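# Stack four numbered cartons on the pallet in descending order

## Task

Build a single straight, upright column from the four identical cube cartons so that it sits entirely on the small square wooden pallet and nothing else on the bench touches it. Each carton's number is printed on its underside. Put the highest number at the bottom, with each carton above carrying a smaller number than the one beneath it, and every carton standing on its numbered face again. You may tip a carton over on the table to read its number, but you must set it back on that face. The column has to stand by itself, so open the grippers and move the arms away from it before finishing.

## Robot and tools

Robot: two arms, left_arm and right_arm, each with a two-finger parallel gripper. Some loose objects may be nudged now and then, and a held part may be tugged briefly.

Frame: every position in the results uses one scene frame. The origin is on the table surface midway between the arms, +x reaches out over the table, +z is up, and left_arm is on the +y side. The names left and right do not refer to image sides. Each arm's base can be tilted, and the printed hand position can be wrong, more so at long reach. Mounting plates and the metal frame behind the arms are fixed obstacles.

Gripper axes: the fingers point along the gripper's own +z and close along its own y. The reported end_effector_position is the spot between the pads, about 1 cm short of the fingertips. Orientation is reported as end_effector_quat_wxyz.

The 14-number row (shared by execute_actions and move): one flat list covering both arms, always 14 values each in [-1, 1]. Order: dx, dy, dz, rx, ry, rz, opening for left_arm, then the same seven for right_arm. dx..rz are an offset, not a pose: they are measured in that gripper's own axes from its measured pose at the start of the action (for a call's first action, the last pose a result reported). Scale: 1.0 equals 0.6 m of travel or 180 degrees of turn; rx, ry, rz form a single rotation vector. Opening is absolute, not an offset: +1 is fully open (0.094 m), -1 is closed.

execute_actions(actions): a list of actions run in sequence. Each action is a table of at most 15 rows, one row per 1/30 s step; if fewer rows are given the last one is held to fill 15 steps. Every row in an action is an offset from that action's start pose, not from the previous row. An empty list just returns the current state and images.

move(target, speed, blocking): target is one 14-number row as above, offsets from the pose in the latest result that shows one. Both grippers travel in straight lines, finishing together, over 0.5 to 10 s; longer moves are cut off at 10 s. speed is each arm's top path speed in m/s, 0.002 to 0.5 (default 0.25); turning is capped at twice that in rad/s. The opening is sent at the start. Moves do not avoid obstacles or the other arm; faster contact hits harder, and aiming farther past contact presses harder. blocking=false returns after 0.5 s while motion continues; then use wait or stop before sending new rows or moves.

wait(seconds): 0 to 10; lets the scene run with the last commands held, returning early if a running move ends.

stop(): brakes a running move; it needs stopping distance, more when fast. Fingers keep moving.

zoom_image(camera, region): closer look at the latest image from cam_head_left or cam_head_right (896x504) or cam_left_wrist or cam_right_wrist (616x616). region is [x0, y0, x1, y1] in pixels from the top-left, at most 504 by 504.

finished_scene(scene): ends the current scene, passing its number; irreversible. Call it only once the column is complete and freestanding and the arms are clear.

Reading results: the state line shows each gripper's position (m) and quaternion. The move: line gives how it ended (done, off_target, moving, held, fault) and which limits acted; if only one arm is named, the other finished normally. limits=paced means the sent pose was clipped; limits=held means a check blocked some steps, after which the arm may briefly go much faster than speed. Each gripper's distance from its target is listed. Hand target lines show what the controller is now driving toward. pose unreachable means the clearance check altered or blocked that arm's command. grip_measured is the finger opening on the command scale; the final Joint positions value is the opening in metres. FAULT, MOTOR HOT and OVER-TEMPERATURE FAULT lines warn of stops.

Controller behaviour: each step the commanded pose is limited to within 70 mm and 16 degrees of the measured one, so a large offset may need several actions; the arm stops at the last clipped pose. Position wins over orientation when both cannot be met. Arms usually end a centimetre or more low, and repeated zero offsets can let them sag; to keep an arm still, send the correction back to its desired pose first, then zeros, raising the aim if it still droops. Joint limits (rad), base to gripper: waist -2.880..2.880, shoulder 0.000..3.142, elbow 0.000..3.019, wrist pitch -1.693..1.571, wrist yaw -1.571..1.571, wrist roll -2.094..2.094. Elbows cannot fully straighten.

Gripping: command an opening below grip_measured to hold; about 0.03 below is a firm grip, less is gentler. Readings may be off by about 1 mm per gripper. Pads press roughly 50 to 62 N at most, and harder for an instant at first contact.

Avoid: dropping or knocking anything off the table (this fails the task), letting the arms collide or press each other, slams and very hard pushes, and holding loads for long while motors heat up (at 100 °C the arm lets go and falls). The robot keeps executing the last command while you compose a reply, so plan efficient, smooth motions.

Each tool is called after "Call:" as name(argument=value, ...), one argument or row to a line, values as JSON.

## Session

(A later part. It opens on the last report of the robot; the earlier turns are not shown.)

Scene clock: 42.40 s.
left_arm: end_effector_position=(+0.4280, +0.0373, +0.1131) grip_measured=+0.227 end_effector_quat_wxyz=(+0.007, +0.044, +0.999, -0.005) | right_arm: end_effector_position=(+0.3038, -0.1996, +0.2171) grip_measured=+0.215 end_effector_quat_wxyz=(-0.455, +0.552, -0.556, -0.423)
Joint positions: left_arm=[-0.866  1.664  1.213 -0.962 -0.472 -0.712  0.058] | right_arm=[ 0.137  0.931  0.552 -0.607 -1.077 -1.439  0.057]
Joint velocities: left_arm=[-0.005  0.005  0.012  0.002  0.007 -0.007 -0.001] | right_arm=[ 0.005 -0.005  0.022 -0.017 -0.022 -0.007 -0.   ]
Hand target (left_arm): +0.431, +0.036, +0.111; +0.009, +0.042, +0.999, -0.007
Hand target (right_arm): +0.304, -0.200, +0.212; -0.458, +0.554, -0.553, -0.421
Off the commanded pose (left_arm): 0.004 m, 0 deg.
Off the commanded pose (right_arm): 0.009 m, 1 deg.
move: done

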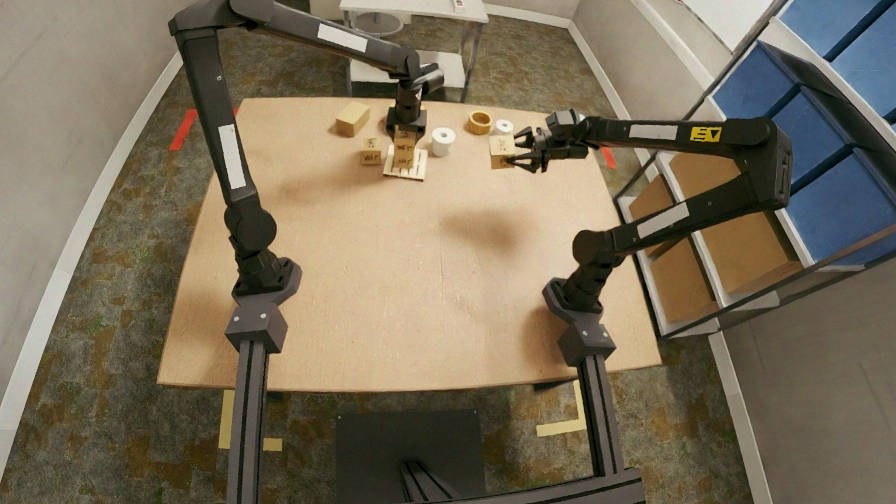

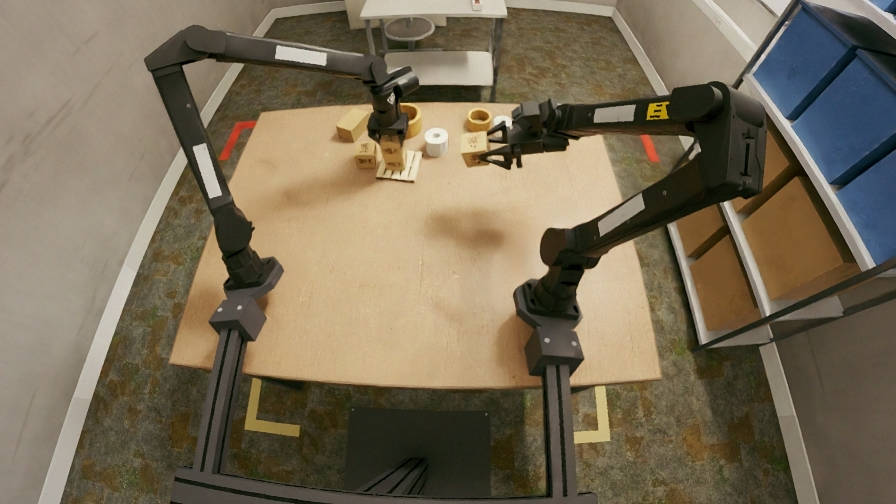

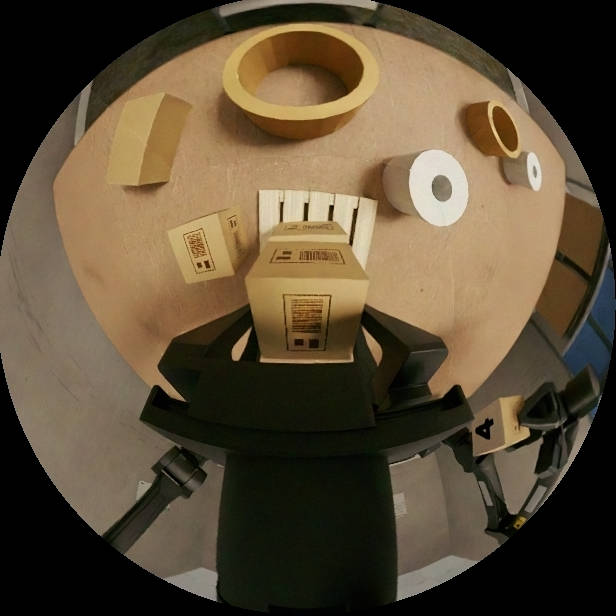

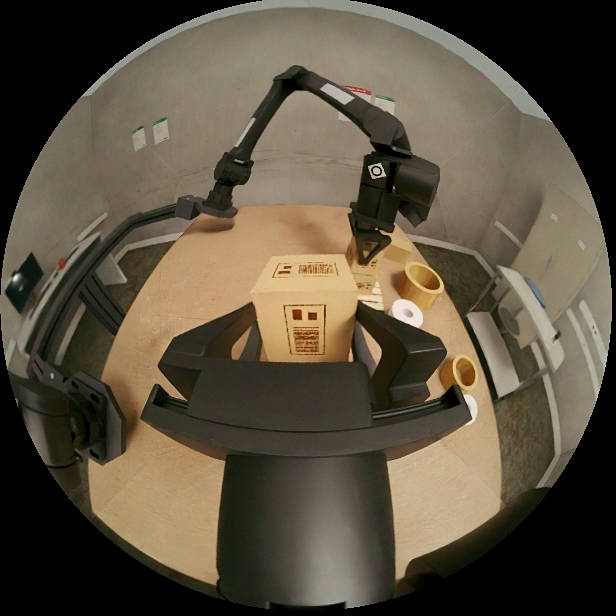

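Call:
execute_actions(
  actions=[
    [[-0.004,0,0,0,0,0,0.8,0,0,0,0,0,0,0.16]],
  ],
)

Call:
move(
  target=[0.02,0,-0.14,0,0,0,0.8,0,0,0,0,0,0,0.16],
  speed=0.15,
)

Call:
move(
  target=[-0.07,0.17,0,0,0,-0.05,0.6,0,0,0,0,0,0,0.16],
  speed=0.2,
)

Call:
move(
  target=[0,0.01,0.08,0,0,0,0.6,0,0,0,0,0,0,0.16],
  speed=0.2,
)

Scene clock: 43.30 s.
left_arm: end_effector_position=(+0.4280, +0.0373, +0.1131) grip_measured=+0.798 end_effector_quat_wxyz=(+0.007, +0.044, +0.999, -0.005) | right_arm: end_effector_position=(+0.3038, -0.1996, +0.2170) grip_measured=+0.215 end_effector_quat_wxyz=(-0.456, +0.553, -0.555, -0.422)
Joint positions: left_arm=[-0.866  1.664  1.213 -0.962 -0.472 -0.712  0.084] | right_arm=[ 0.137  0.931  0.552 -0.607 -1.076 -1.442  0.057]
Joint velocities: left_arm=[-0.005  0.005 -0.002 -0.007 -0.11  -0.022 -0.001] | right_arm=[-0.015 -0.005 -0.017 -0.017  0.051 -0.051 -0.001]
Hand target (left_arm): +0.430, +0.037, +0.113; +0.007, +0.044, +0.999, -0.005
Hand target (right_arm): +0.304, -0.200, +0.217; -0.455, +0.552, -0.556, -0.423
Off the commanded pose (left_arm): 0.002 m, 0 deg.
Off the commanded pose (right_arm): 0.000 m, 0 deg.

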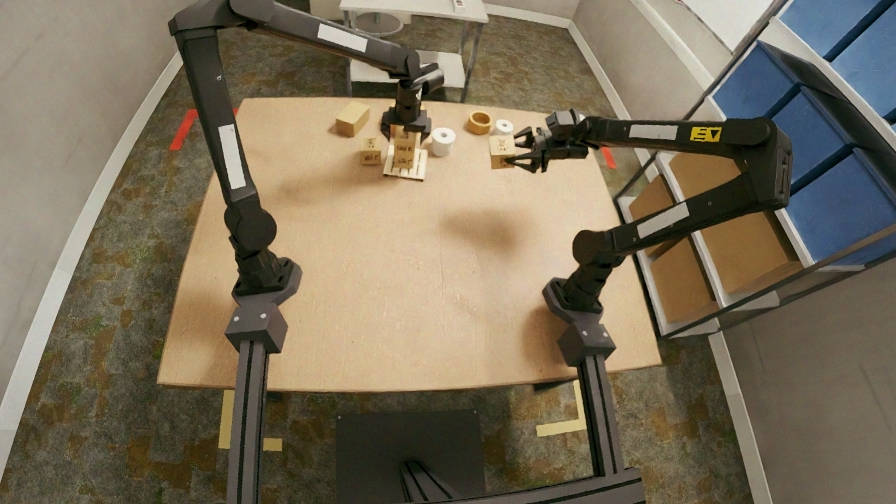

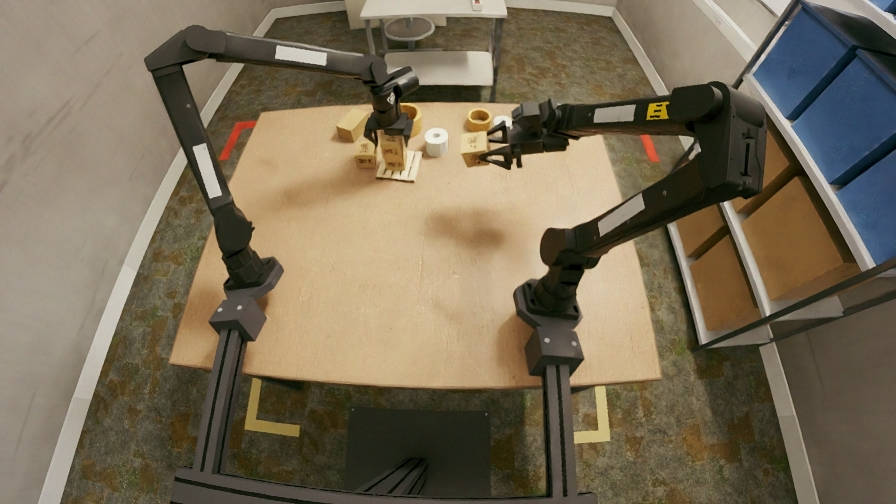

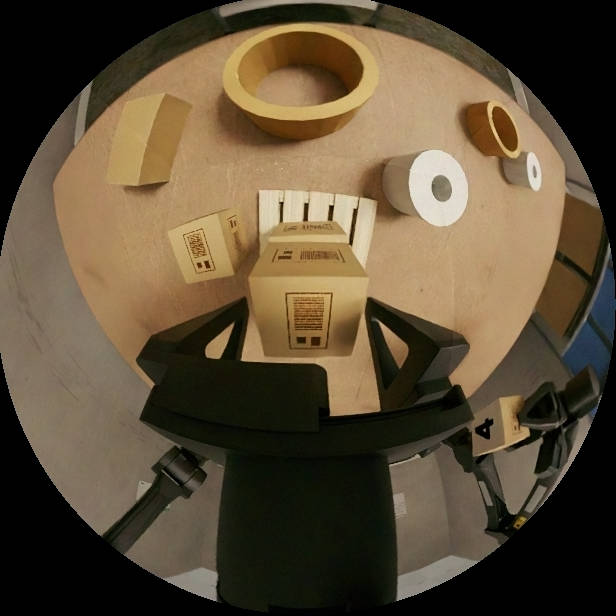

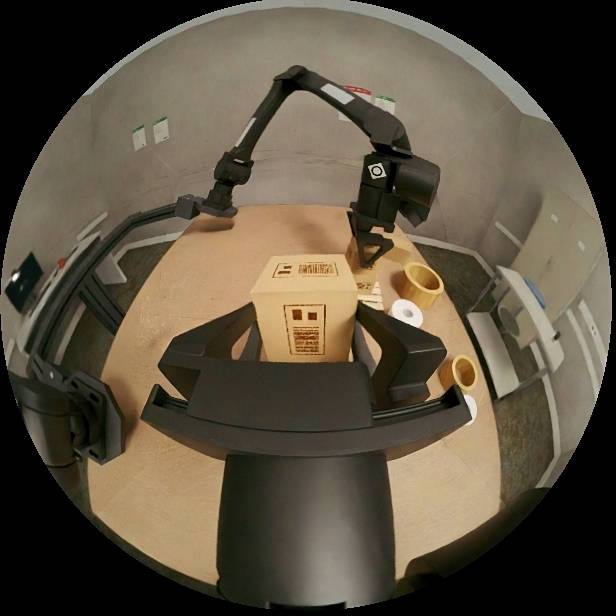

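Scene clock: 44.27 s.
left_arm: end_effector_position=(+0.4038, +0.0447, +0.1821) grip_measured=+0.798 end_effector_quat_wxyz=(-0.004, +0.057, +0.998, +0.006) | right_arm: end_effector_position=(+0.3038, -0.1996, +0.2169) grip_measured=+0.215 end_effector_quat_wxyz=(-0.456, +0.553, -0.555, -0.422)
Joint positions: left_arm=[-0.959  1.571  1.249 -1.174 -0.482 -0.806  0.084] | right_arm=[ 0.137  0.931  0.552 -0.607 -1.076 -1.442  0.057]
Joint velocities: left_arm=[-0.005 -0.015  0.002 -0.002  0.007 -0.022 -0.   ] | right_arm=[-0.005 -0.005 -0.002 -0.002  0.037 -0.022  0.   ]
Hand target (left_arm): +0.415, +0.040, +0.197; +0.007, +0.044, +0.999, -0.005
Hand target (right_arm): +0.304, -0.200, +0.217; -0.456, +0.553, -0.555, -0.422
Off the commanded pose (left_arm): 0.019 m, 2 deg.
Off the commanded pose (right_arm): 0.000 m, 0 deg.
move: off_target (left_arm)

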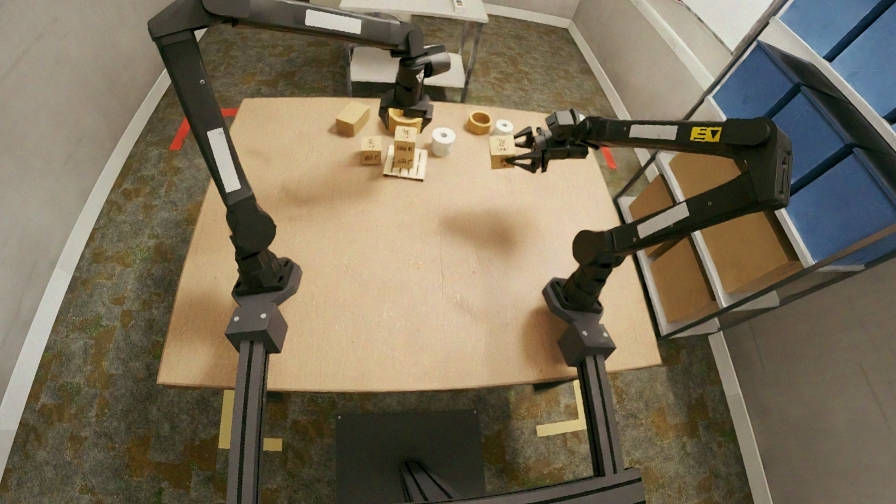

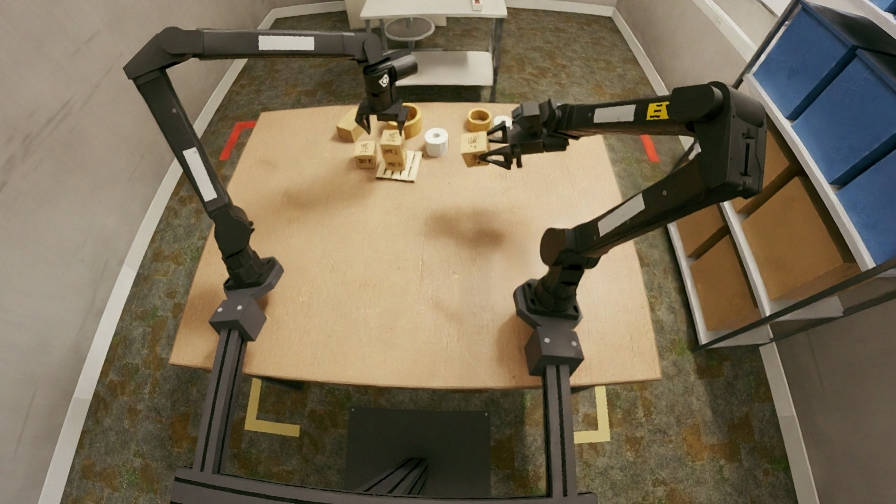

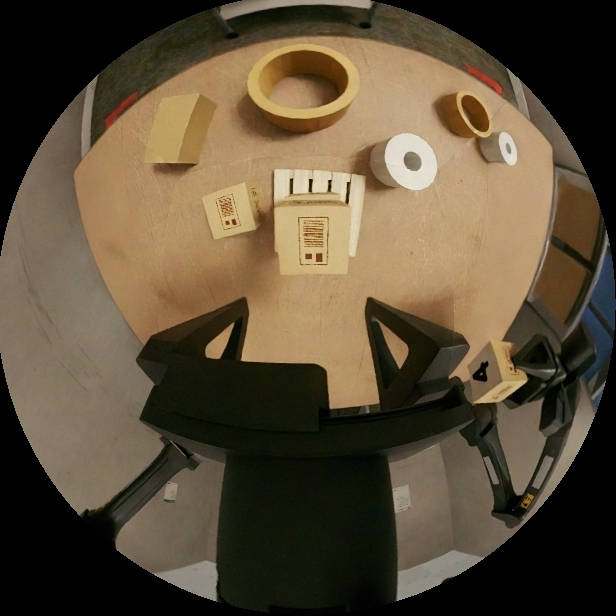

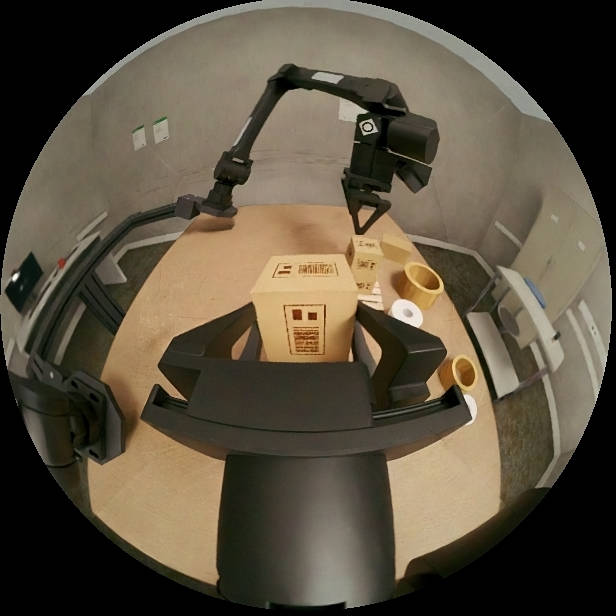

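Scene clock: 45.20 s.
left_arm: end_effector_position=(+0.4547, +0.1436, +0.1784) grip_measured=+0.602 end_effector_quat_wxyz=(-0.010, -0.027, +0.999, +0.013) | right_arm: end_effector_position=(+0.3038, -0.1997, +0.2168) grip_measured=+0.215 end_effector_quat_wxyz=(-0.455, +0.553, -0.555, -0.422)
Joint positions: left_arm=[-0.739  1.431  1.198 -1.174 -0.455 -0.739  0.075] | right_arm=[ 0.137  0.931  0.552 -0.607 -1.076 -1.442  0.057]
Joint velocities: left_arm=[-0.005 -0.005 -0.002 -0.002  0.007  0.081 -0.001] | right_arm=[-0.015 -0.005 -0.022  0.007  0.007 -0.007  0.   ]
Hand target (left_arm): +0.457, +0.141, +0.182; -0.005, -0.022, +1.000, +0.006
Hand target (right_arm): +0.304, -0.200, +0.217; -0.456, +0.553, -0.555, -0.422
Off the commanded pose (left_arm): 0.006 m, 1 deg.
Off the commanded pose (right_arm): 0.000 m, 0 deg.
move: done

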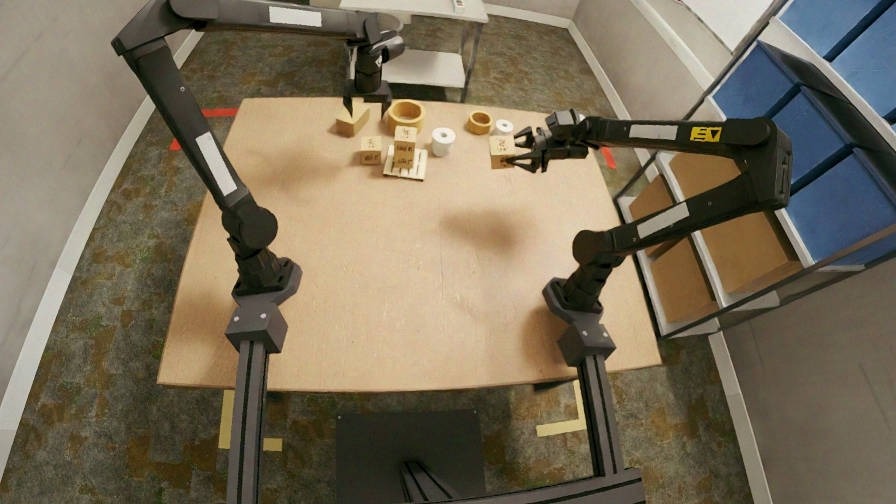

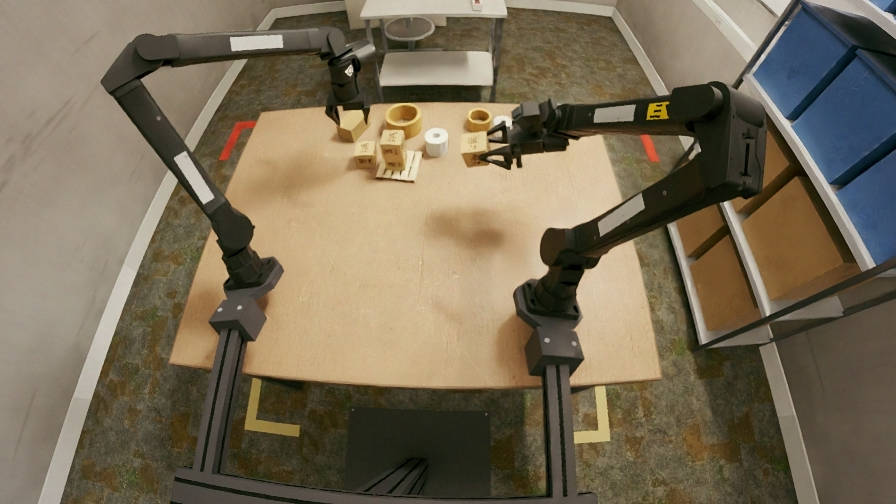

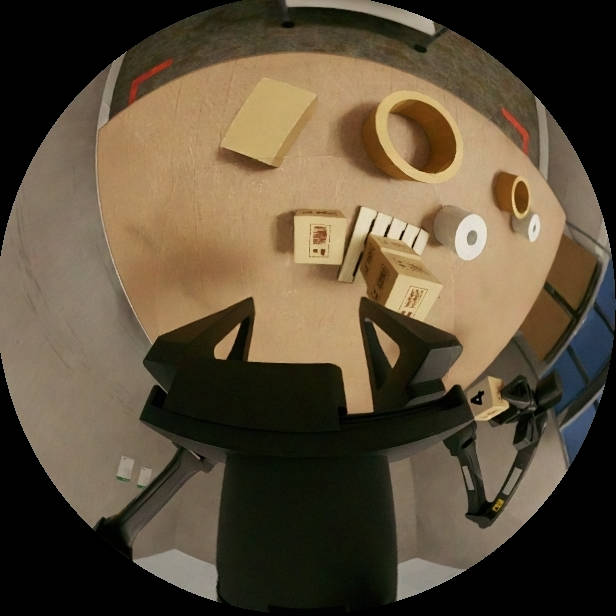

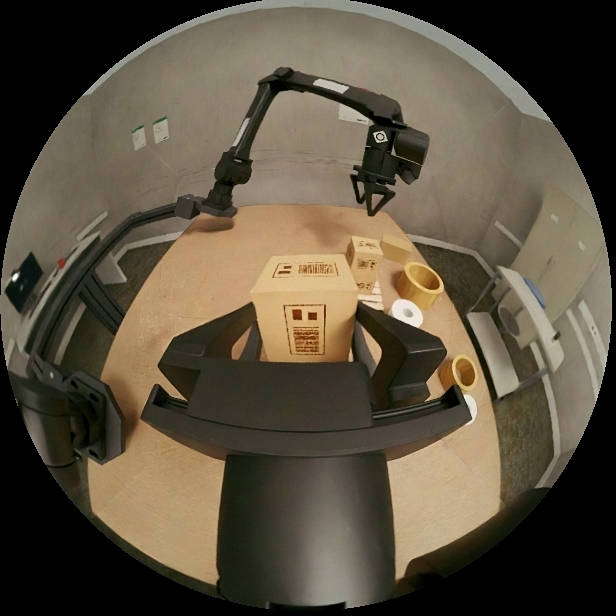

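Scene clock: 46.00 s.
left_arm: end_effector_position=(+0.4518, +0.1530, +0.1353) grip_measured=+0.602 end_effector_quat_wxyz=(-0.009, -0.032, +0.999, +0.014) | right_arm: end_effector_position=(+0.3038, -0.1997, +0.2167) grip_measured=+0.215 end_effector_quat_wxyz=(-0.455, +0.554, -0.555, -0.422)
Joint positions: left_arm=[-0.684  1.454  1.119 -1.044 -0.447 -0.689  0.075] | right_arm=[ 0.137  0.931  0.552 -0.607 -1.075 -1.442  0.057]
Joint velocities: left_arm=[-0.015  0.005 -0.012  0.012  0.037  0.051 -0.   ] | right_arm=[-0.015 -0.024 -0.002 -0.002  0.037  0.007 -0.001]
Hand target (left_arm): +0.453, +0.151, +0.131; -0.010, -0.027, +0.999, +0.013
Hand target (right_arm): +0.304, -0.200, +0.217; -0.455, +0.554, -0.555, -0.422
Off the commanded pose (left_arm): 0.005 m, 1 deg.
Off the commanded pose (right_arm): 0.000 m, 0 deg.
move: done

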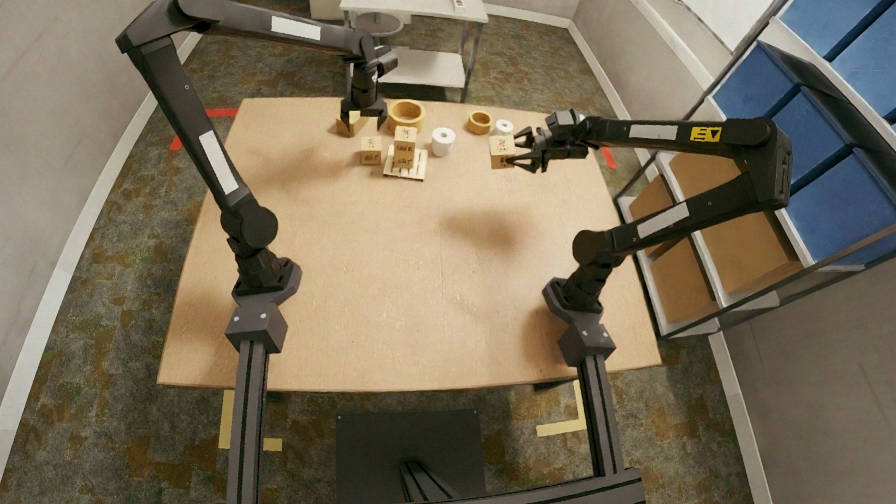

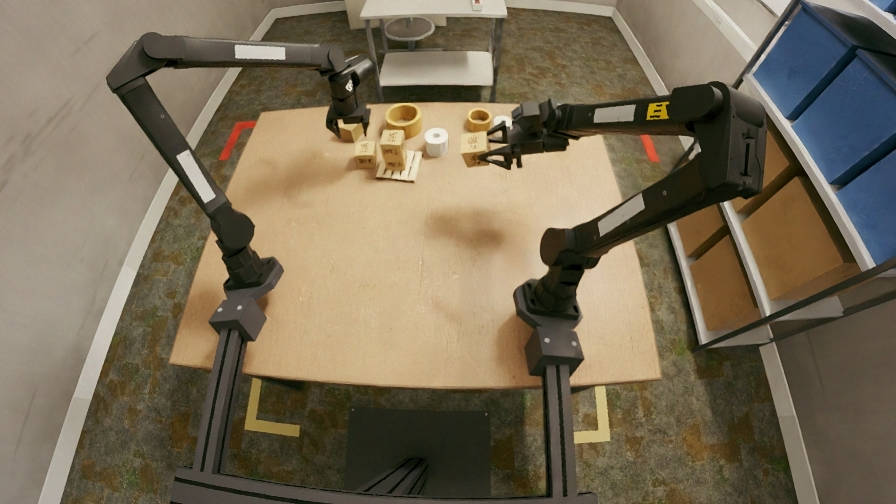

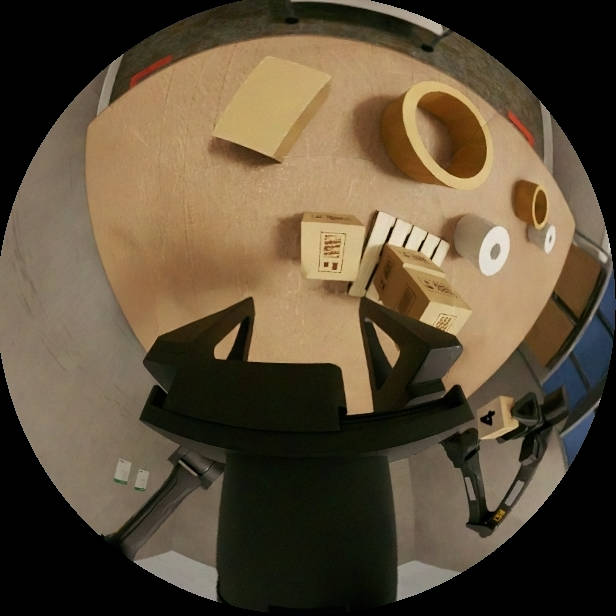

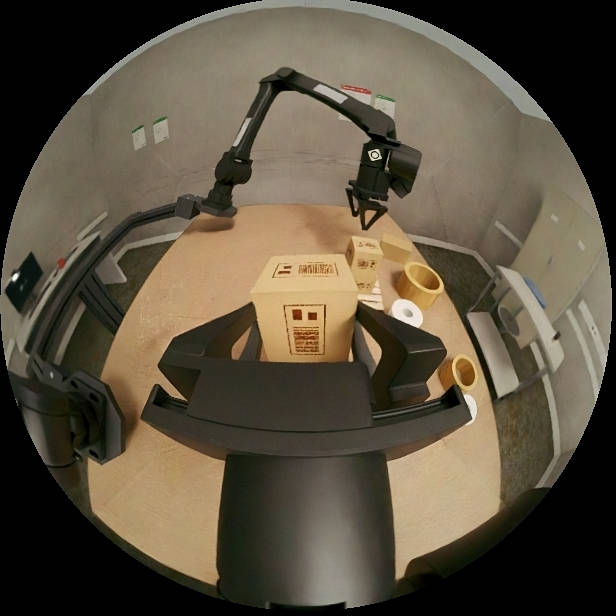

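Call:
execute_actions(
  actions=[],
)

Call:
move(
  target=[0,-0.035,-0.01,0.008,-0.006,0.015,0.6,0,0,0,0,0,0,0.16],
  speed=0.1,
)

Scene clock: 52.73 s.
left_arm: end_effector_position=(+0.4518, +0.1530, +0.1353) grip_measured=+0.602 end_effector_quat_wxyz=(-0.009, -0.031, +0.999, +0.014) | right_arm: end_effector_position=(+0.3038, -0.1997, +0.2167) grip_measured=+0.215 end_effector_quat_wxyz=(-0.455, +0.554, -0.555, -0.422)
Joint positions: left_arm=[-0.684  1.454  1.119 -1.044 -0.447 -0.687  0.075] | right_arm=[ 0.137  0.931  0.552 -0.607 -1.075 -1.442  0.057]
Joint velocities: left_arm=[-0.015 -0.005 -0.007 -0.007 -0.051  0.051  0.   ] | right_arm=[-0.005 -0.005  0.007 -0.012 -0.007 -0.066  0.001]
Hand target (left_arm): +0.453, +0.151, +0.131; -0.010, -0.027, +0.999, +0.013
Hand target (right_arm): +0.304, -0.200, +0.217; -0.455, +0.554, -0.555, -0.422
Off the commanded pose (left_arm): 0.005 m, 1 deg.
Off the commanded pose (right_arm): 0.000 m, 0 deg.

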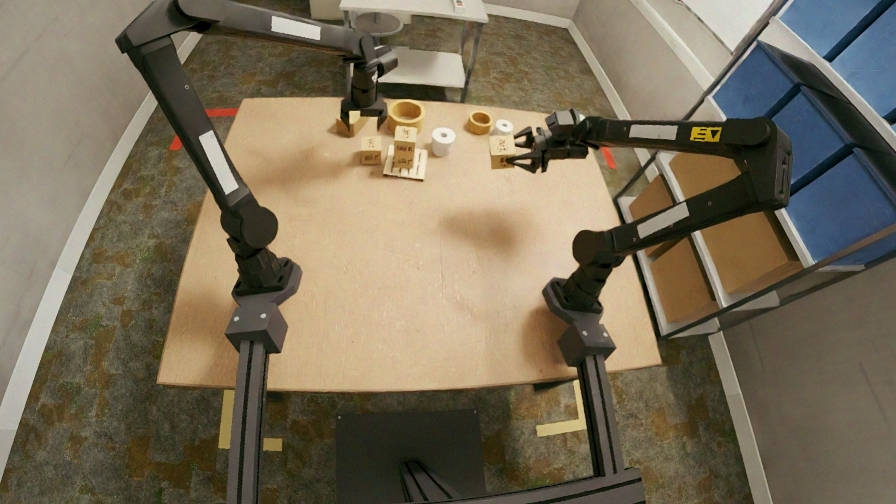

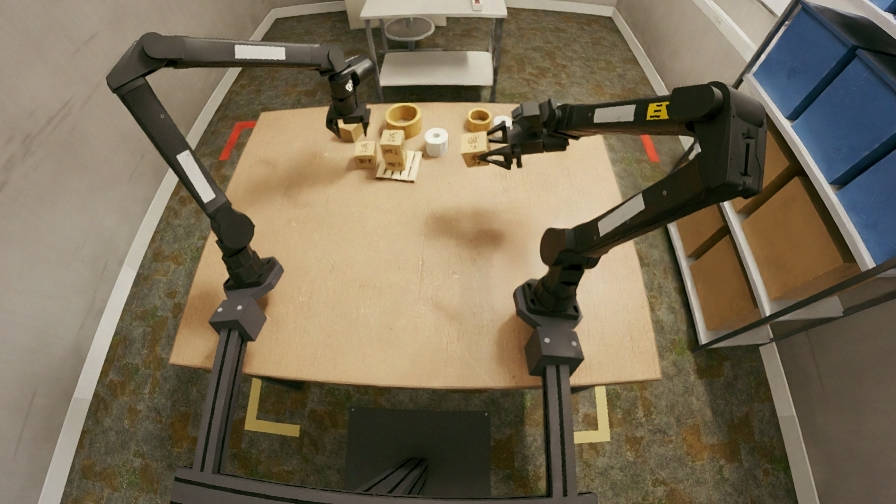

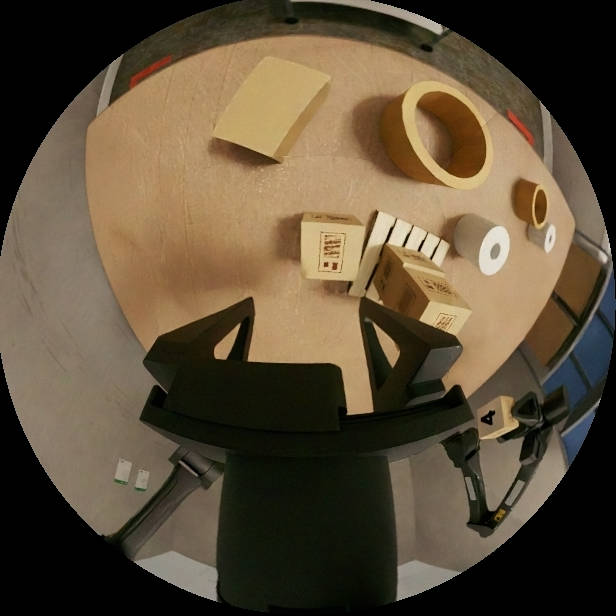

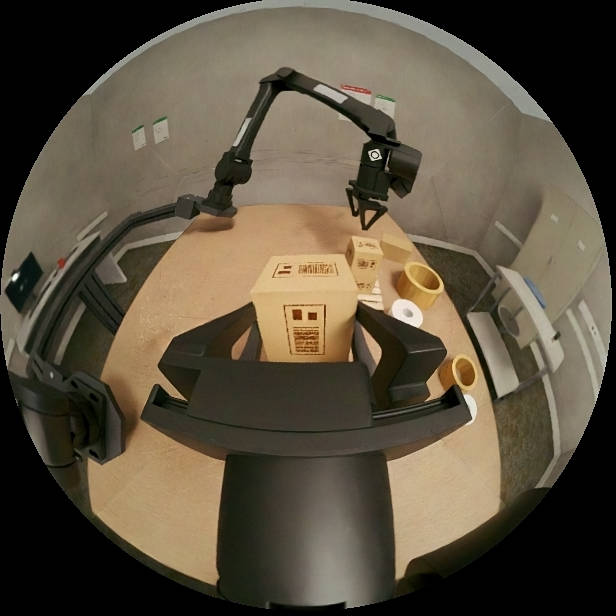

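Scene clock: 53.50 s.
left_arm: end_effector_position=(+0.4468, +0.1412, +0.1406) grip_measured=+0.602 end_effector_quat_wxyz=(-0.005, -0.015, +1.000, +0.007) | right_arm: end_effector_position=(+0.3038, -0.1997, +0.2166) grip_measured=+0.215 end_effector_quat_wxyz=(-0.455, +0.554, -0.555, -0.422)
Joint positions: left_arm=[-0.714  1.454  1.119 -1.041 -0.447 -0.679  0.075] | right_arm=[ 0.137  0.931  0.552 -0.607 -1.075 -1.442  0.057]
Joint velocities: left_arm=[ 0.005  0.005  0.007 -0.012  0.066 -0.066 -0.   ] | right_arm=[-0.015 -0.015  0.002 -0.007 -0.066 -0.051 -0.   ]
Hand target (left_arm): +0.453, +0.132, +0.141; +0.001, -0.008, +1.000, +0.002
Hand target (right_arm): +0.304, -0.200, +0.217; -0.455, +0.554, -0.555, -0.422
Off the commanded pose (left_arm): 0.011 m, 1 deg.
Off the commanded pose (right_arm): 0.000 m, 0 deg.
move: off_target (left_arm)

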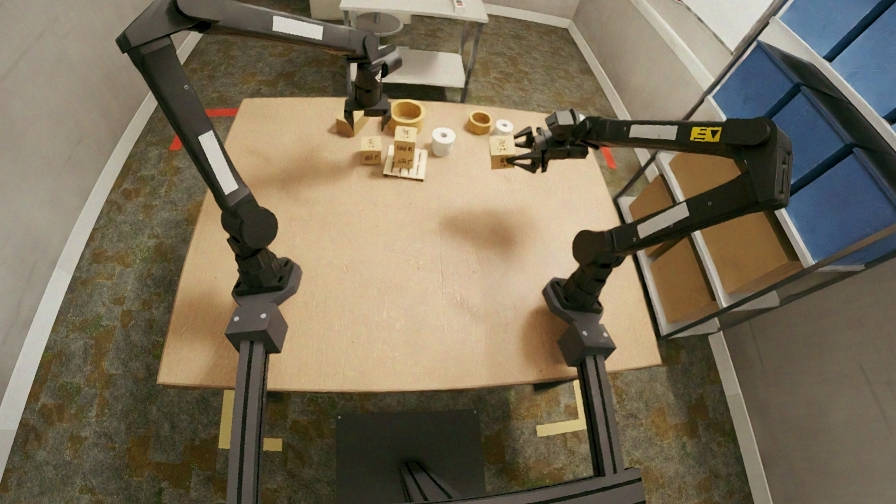

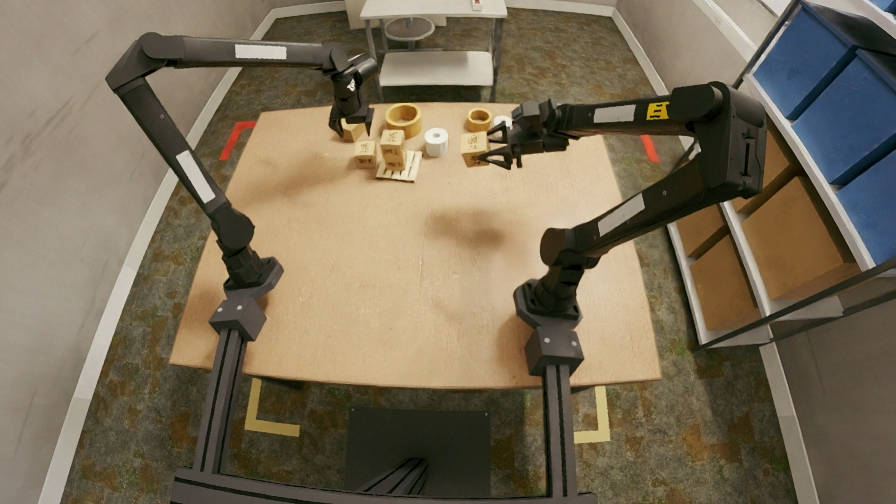

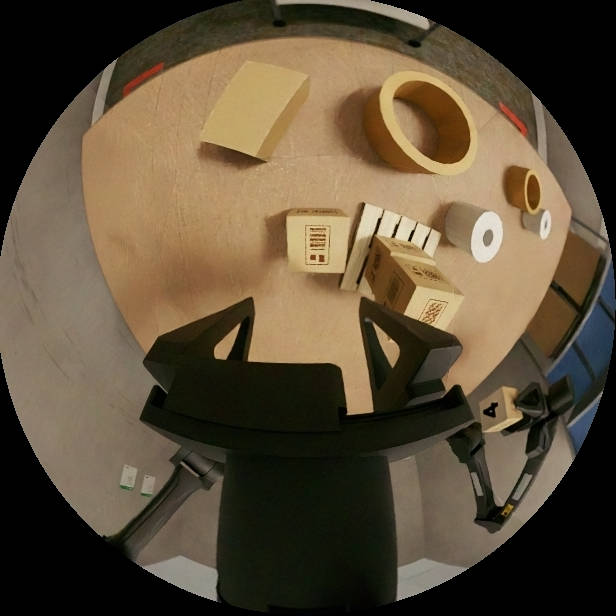

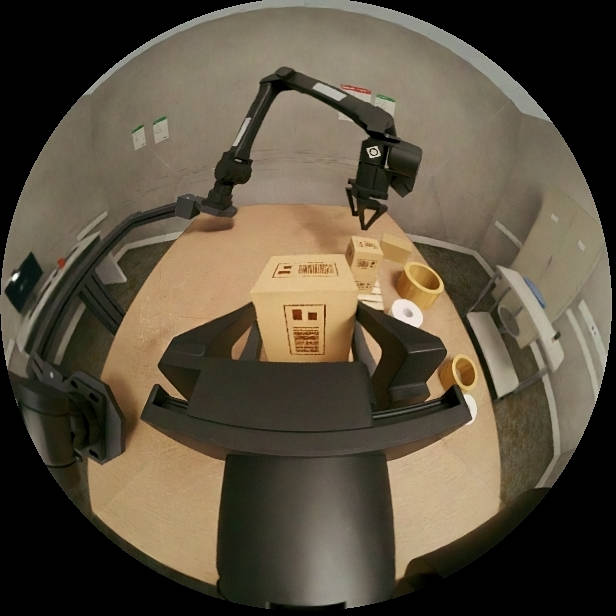

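Call:
move(
  target=[-0.02,-0.01,-0.02,0,0,-0.49,0.8,0,0,0,0,0,0,0.16],
  speed=0.4,
)

Scene clock: 56.37 s.
left_arm: end_effector_position=(+0.4462, +0.1353, +0.1427) grip_measured=+0.798 end_effector_quat_wxyz=(-0.016, -0.657, +0.753, +0.002) | right_arm: end_effector_position=(+0.3039, -0.1997, +0.2165) grip_measured=+0.215 end_effector_quat_wxyz=(-0.455, +0.554, -0.556, -0.421)
Joint positions: left_arm=[-0.714  1.454  1.126 -1.041 -0.412 -2.081  0.084] | right_arm=[ 0.137  0.931  0.552 -0.607 -1.074 -1.442  0.057]
Joint velocities: left_arm=[-0.005 -0.005 -0.002  0.007 -0.051 -0.022 -0.001] | right_arm=[-0.005  0.005  0.002 -0.002 -0.007  0.007  0.   ]
Hand target (left_arm): +0.459, +0.136, +0.152; -0.013, -0.672, +0.740, -0.016
Hand target (right_arm): +0.304, -0.200, +0.217; -0.455, +0.554, -0.555, -0.422
Off the commanded pose (left_arm): 0.016 m, 8 deg.
Off the commanded pose (right_arm): 0.000 m, 0 deg.
joint sent to its limit (left arm) — the command would take joint 6 (wrist roll) past its lower limit, so that joint was sent only as far as its limit.
move: off_target (left_arm)

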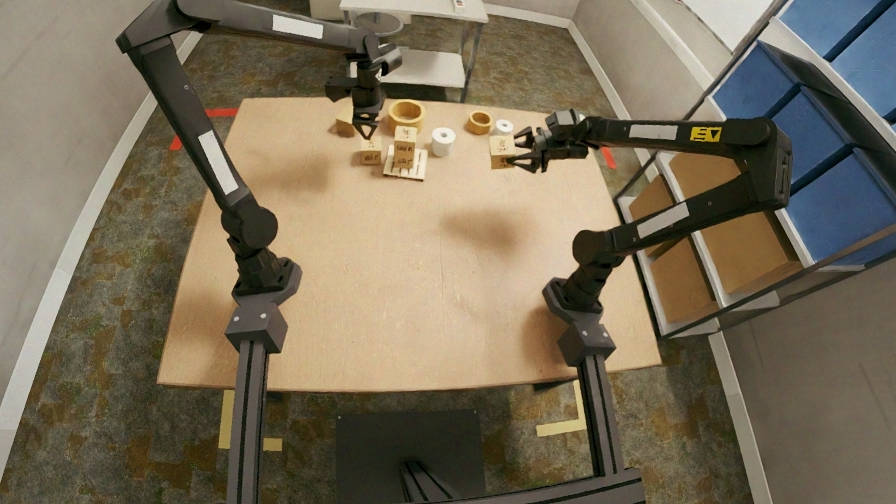

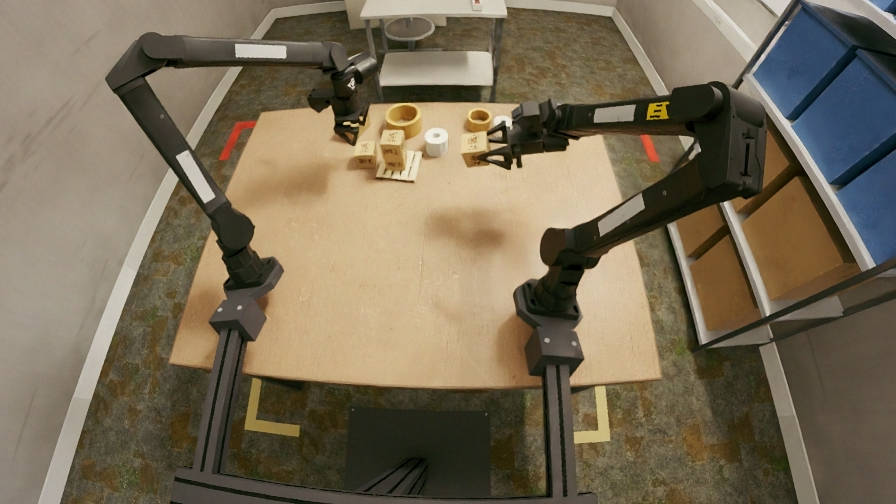

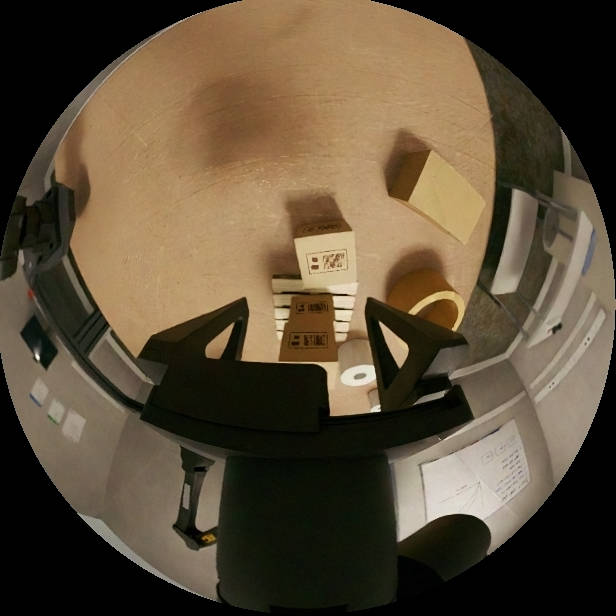

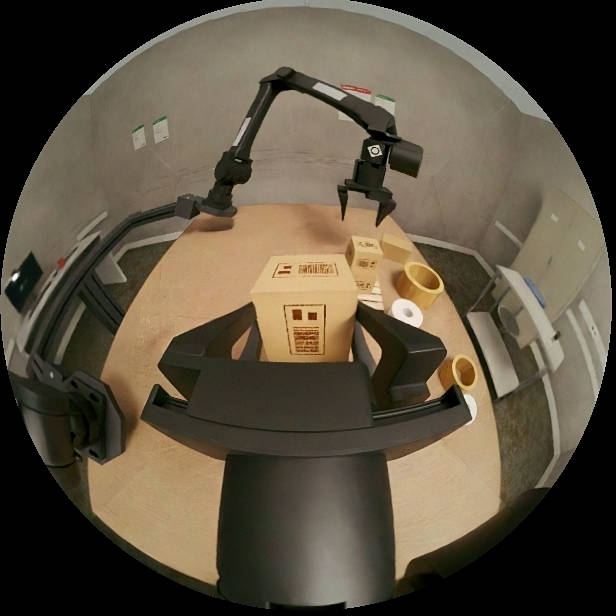

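Call:
move(
  target=[-0.008,-0.04,0.11,0,0,0,0.9,0,0,0,0,0,0,0.16],
  speed=0.1,
)

Scene clock: 57.60 s.
left_arm: end_effector_position=(+0.4667, +0.1365, +0.0813) grip_measured=+0.898 end_effector_quat_wxyz=(-0.015, -0.661, +0.750, +0.002) | right_arm: end_effector_position=(+0.3039, -0.1998, +0.2164) grip_measured=+0.215 end_effector_quat_wxyz=(-0.455, +0.554, -0.556, -0.421)
Joint positions: left_arm=[-0.629  1.563  1.118 -0.888 -0.396 -2.     0.089] | right_arm=[ 0.137  0.931  0.552 -0.607 -1.073 -1.442  0.057]
Joint velocities: left_arm=[-0.005  0.005  0.007 -0.017  0.037  0.007 -0.   ] | right_arm=[ 0.005 -0.005 -0.012 -0.007 -0.037 -0.022 -0.   ]
Hand target (left_arm): +0.469, +0.135, +0.076; -0.016, -0.658, +0.753, +0.001
Hand target (right_arm): +0.304, -0.200, +0.217; -0.455, +0.554, -0.556, -0.422
Off the commanded pose (left_arm): 0.006 m, 1 deg.
Off the commanded pose (right_arm): 0.000 m, 0 deg.
move: done

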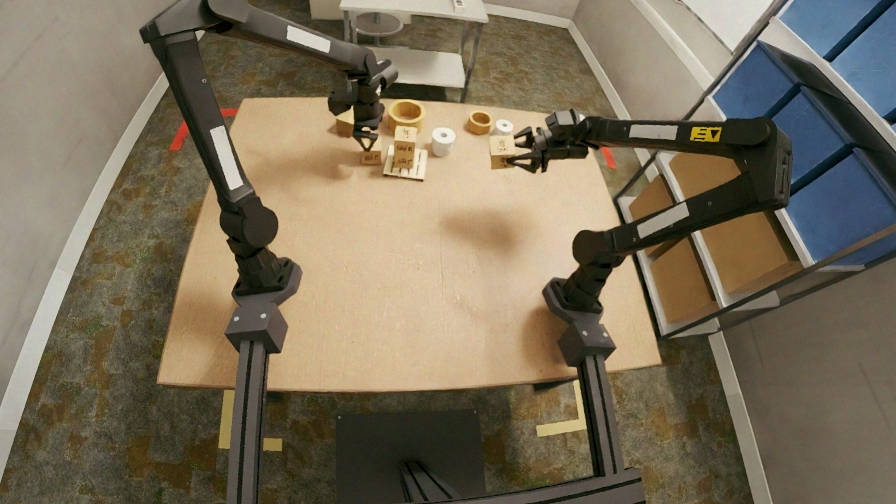

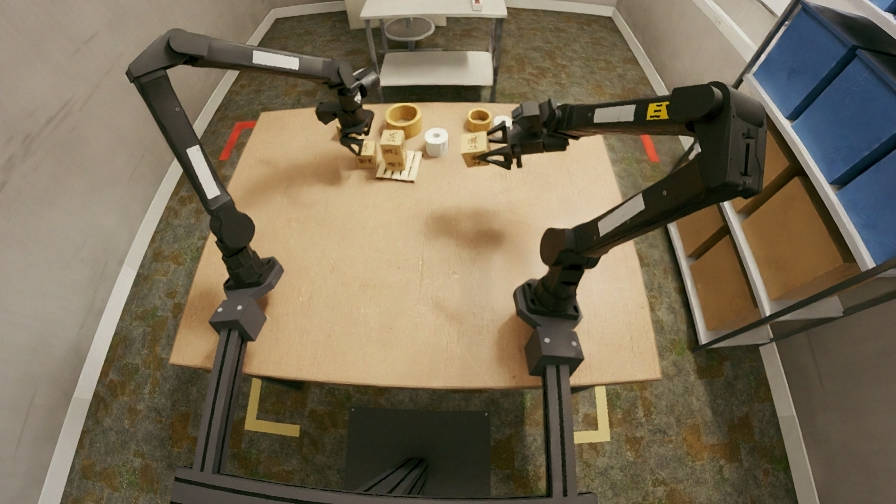

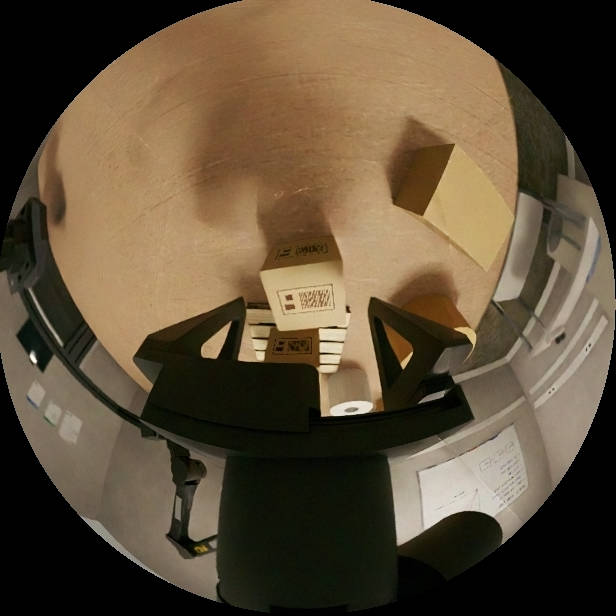

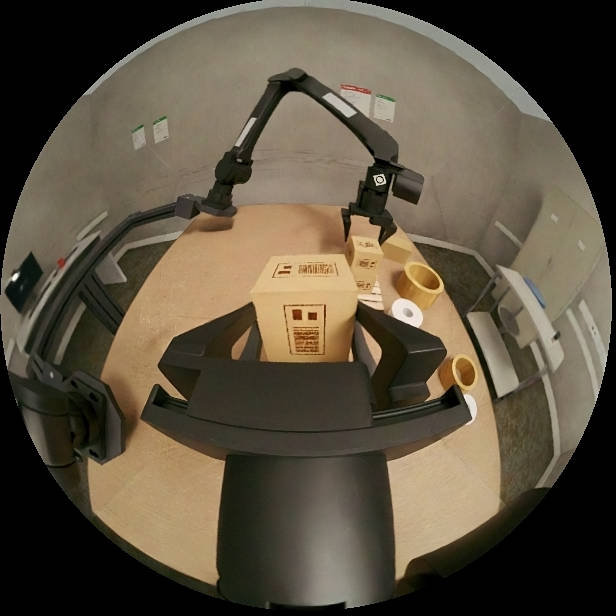

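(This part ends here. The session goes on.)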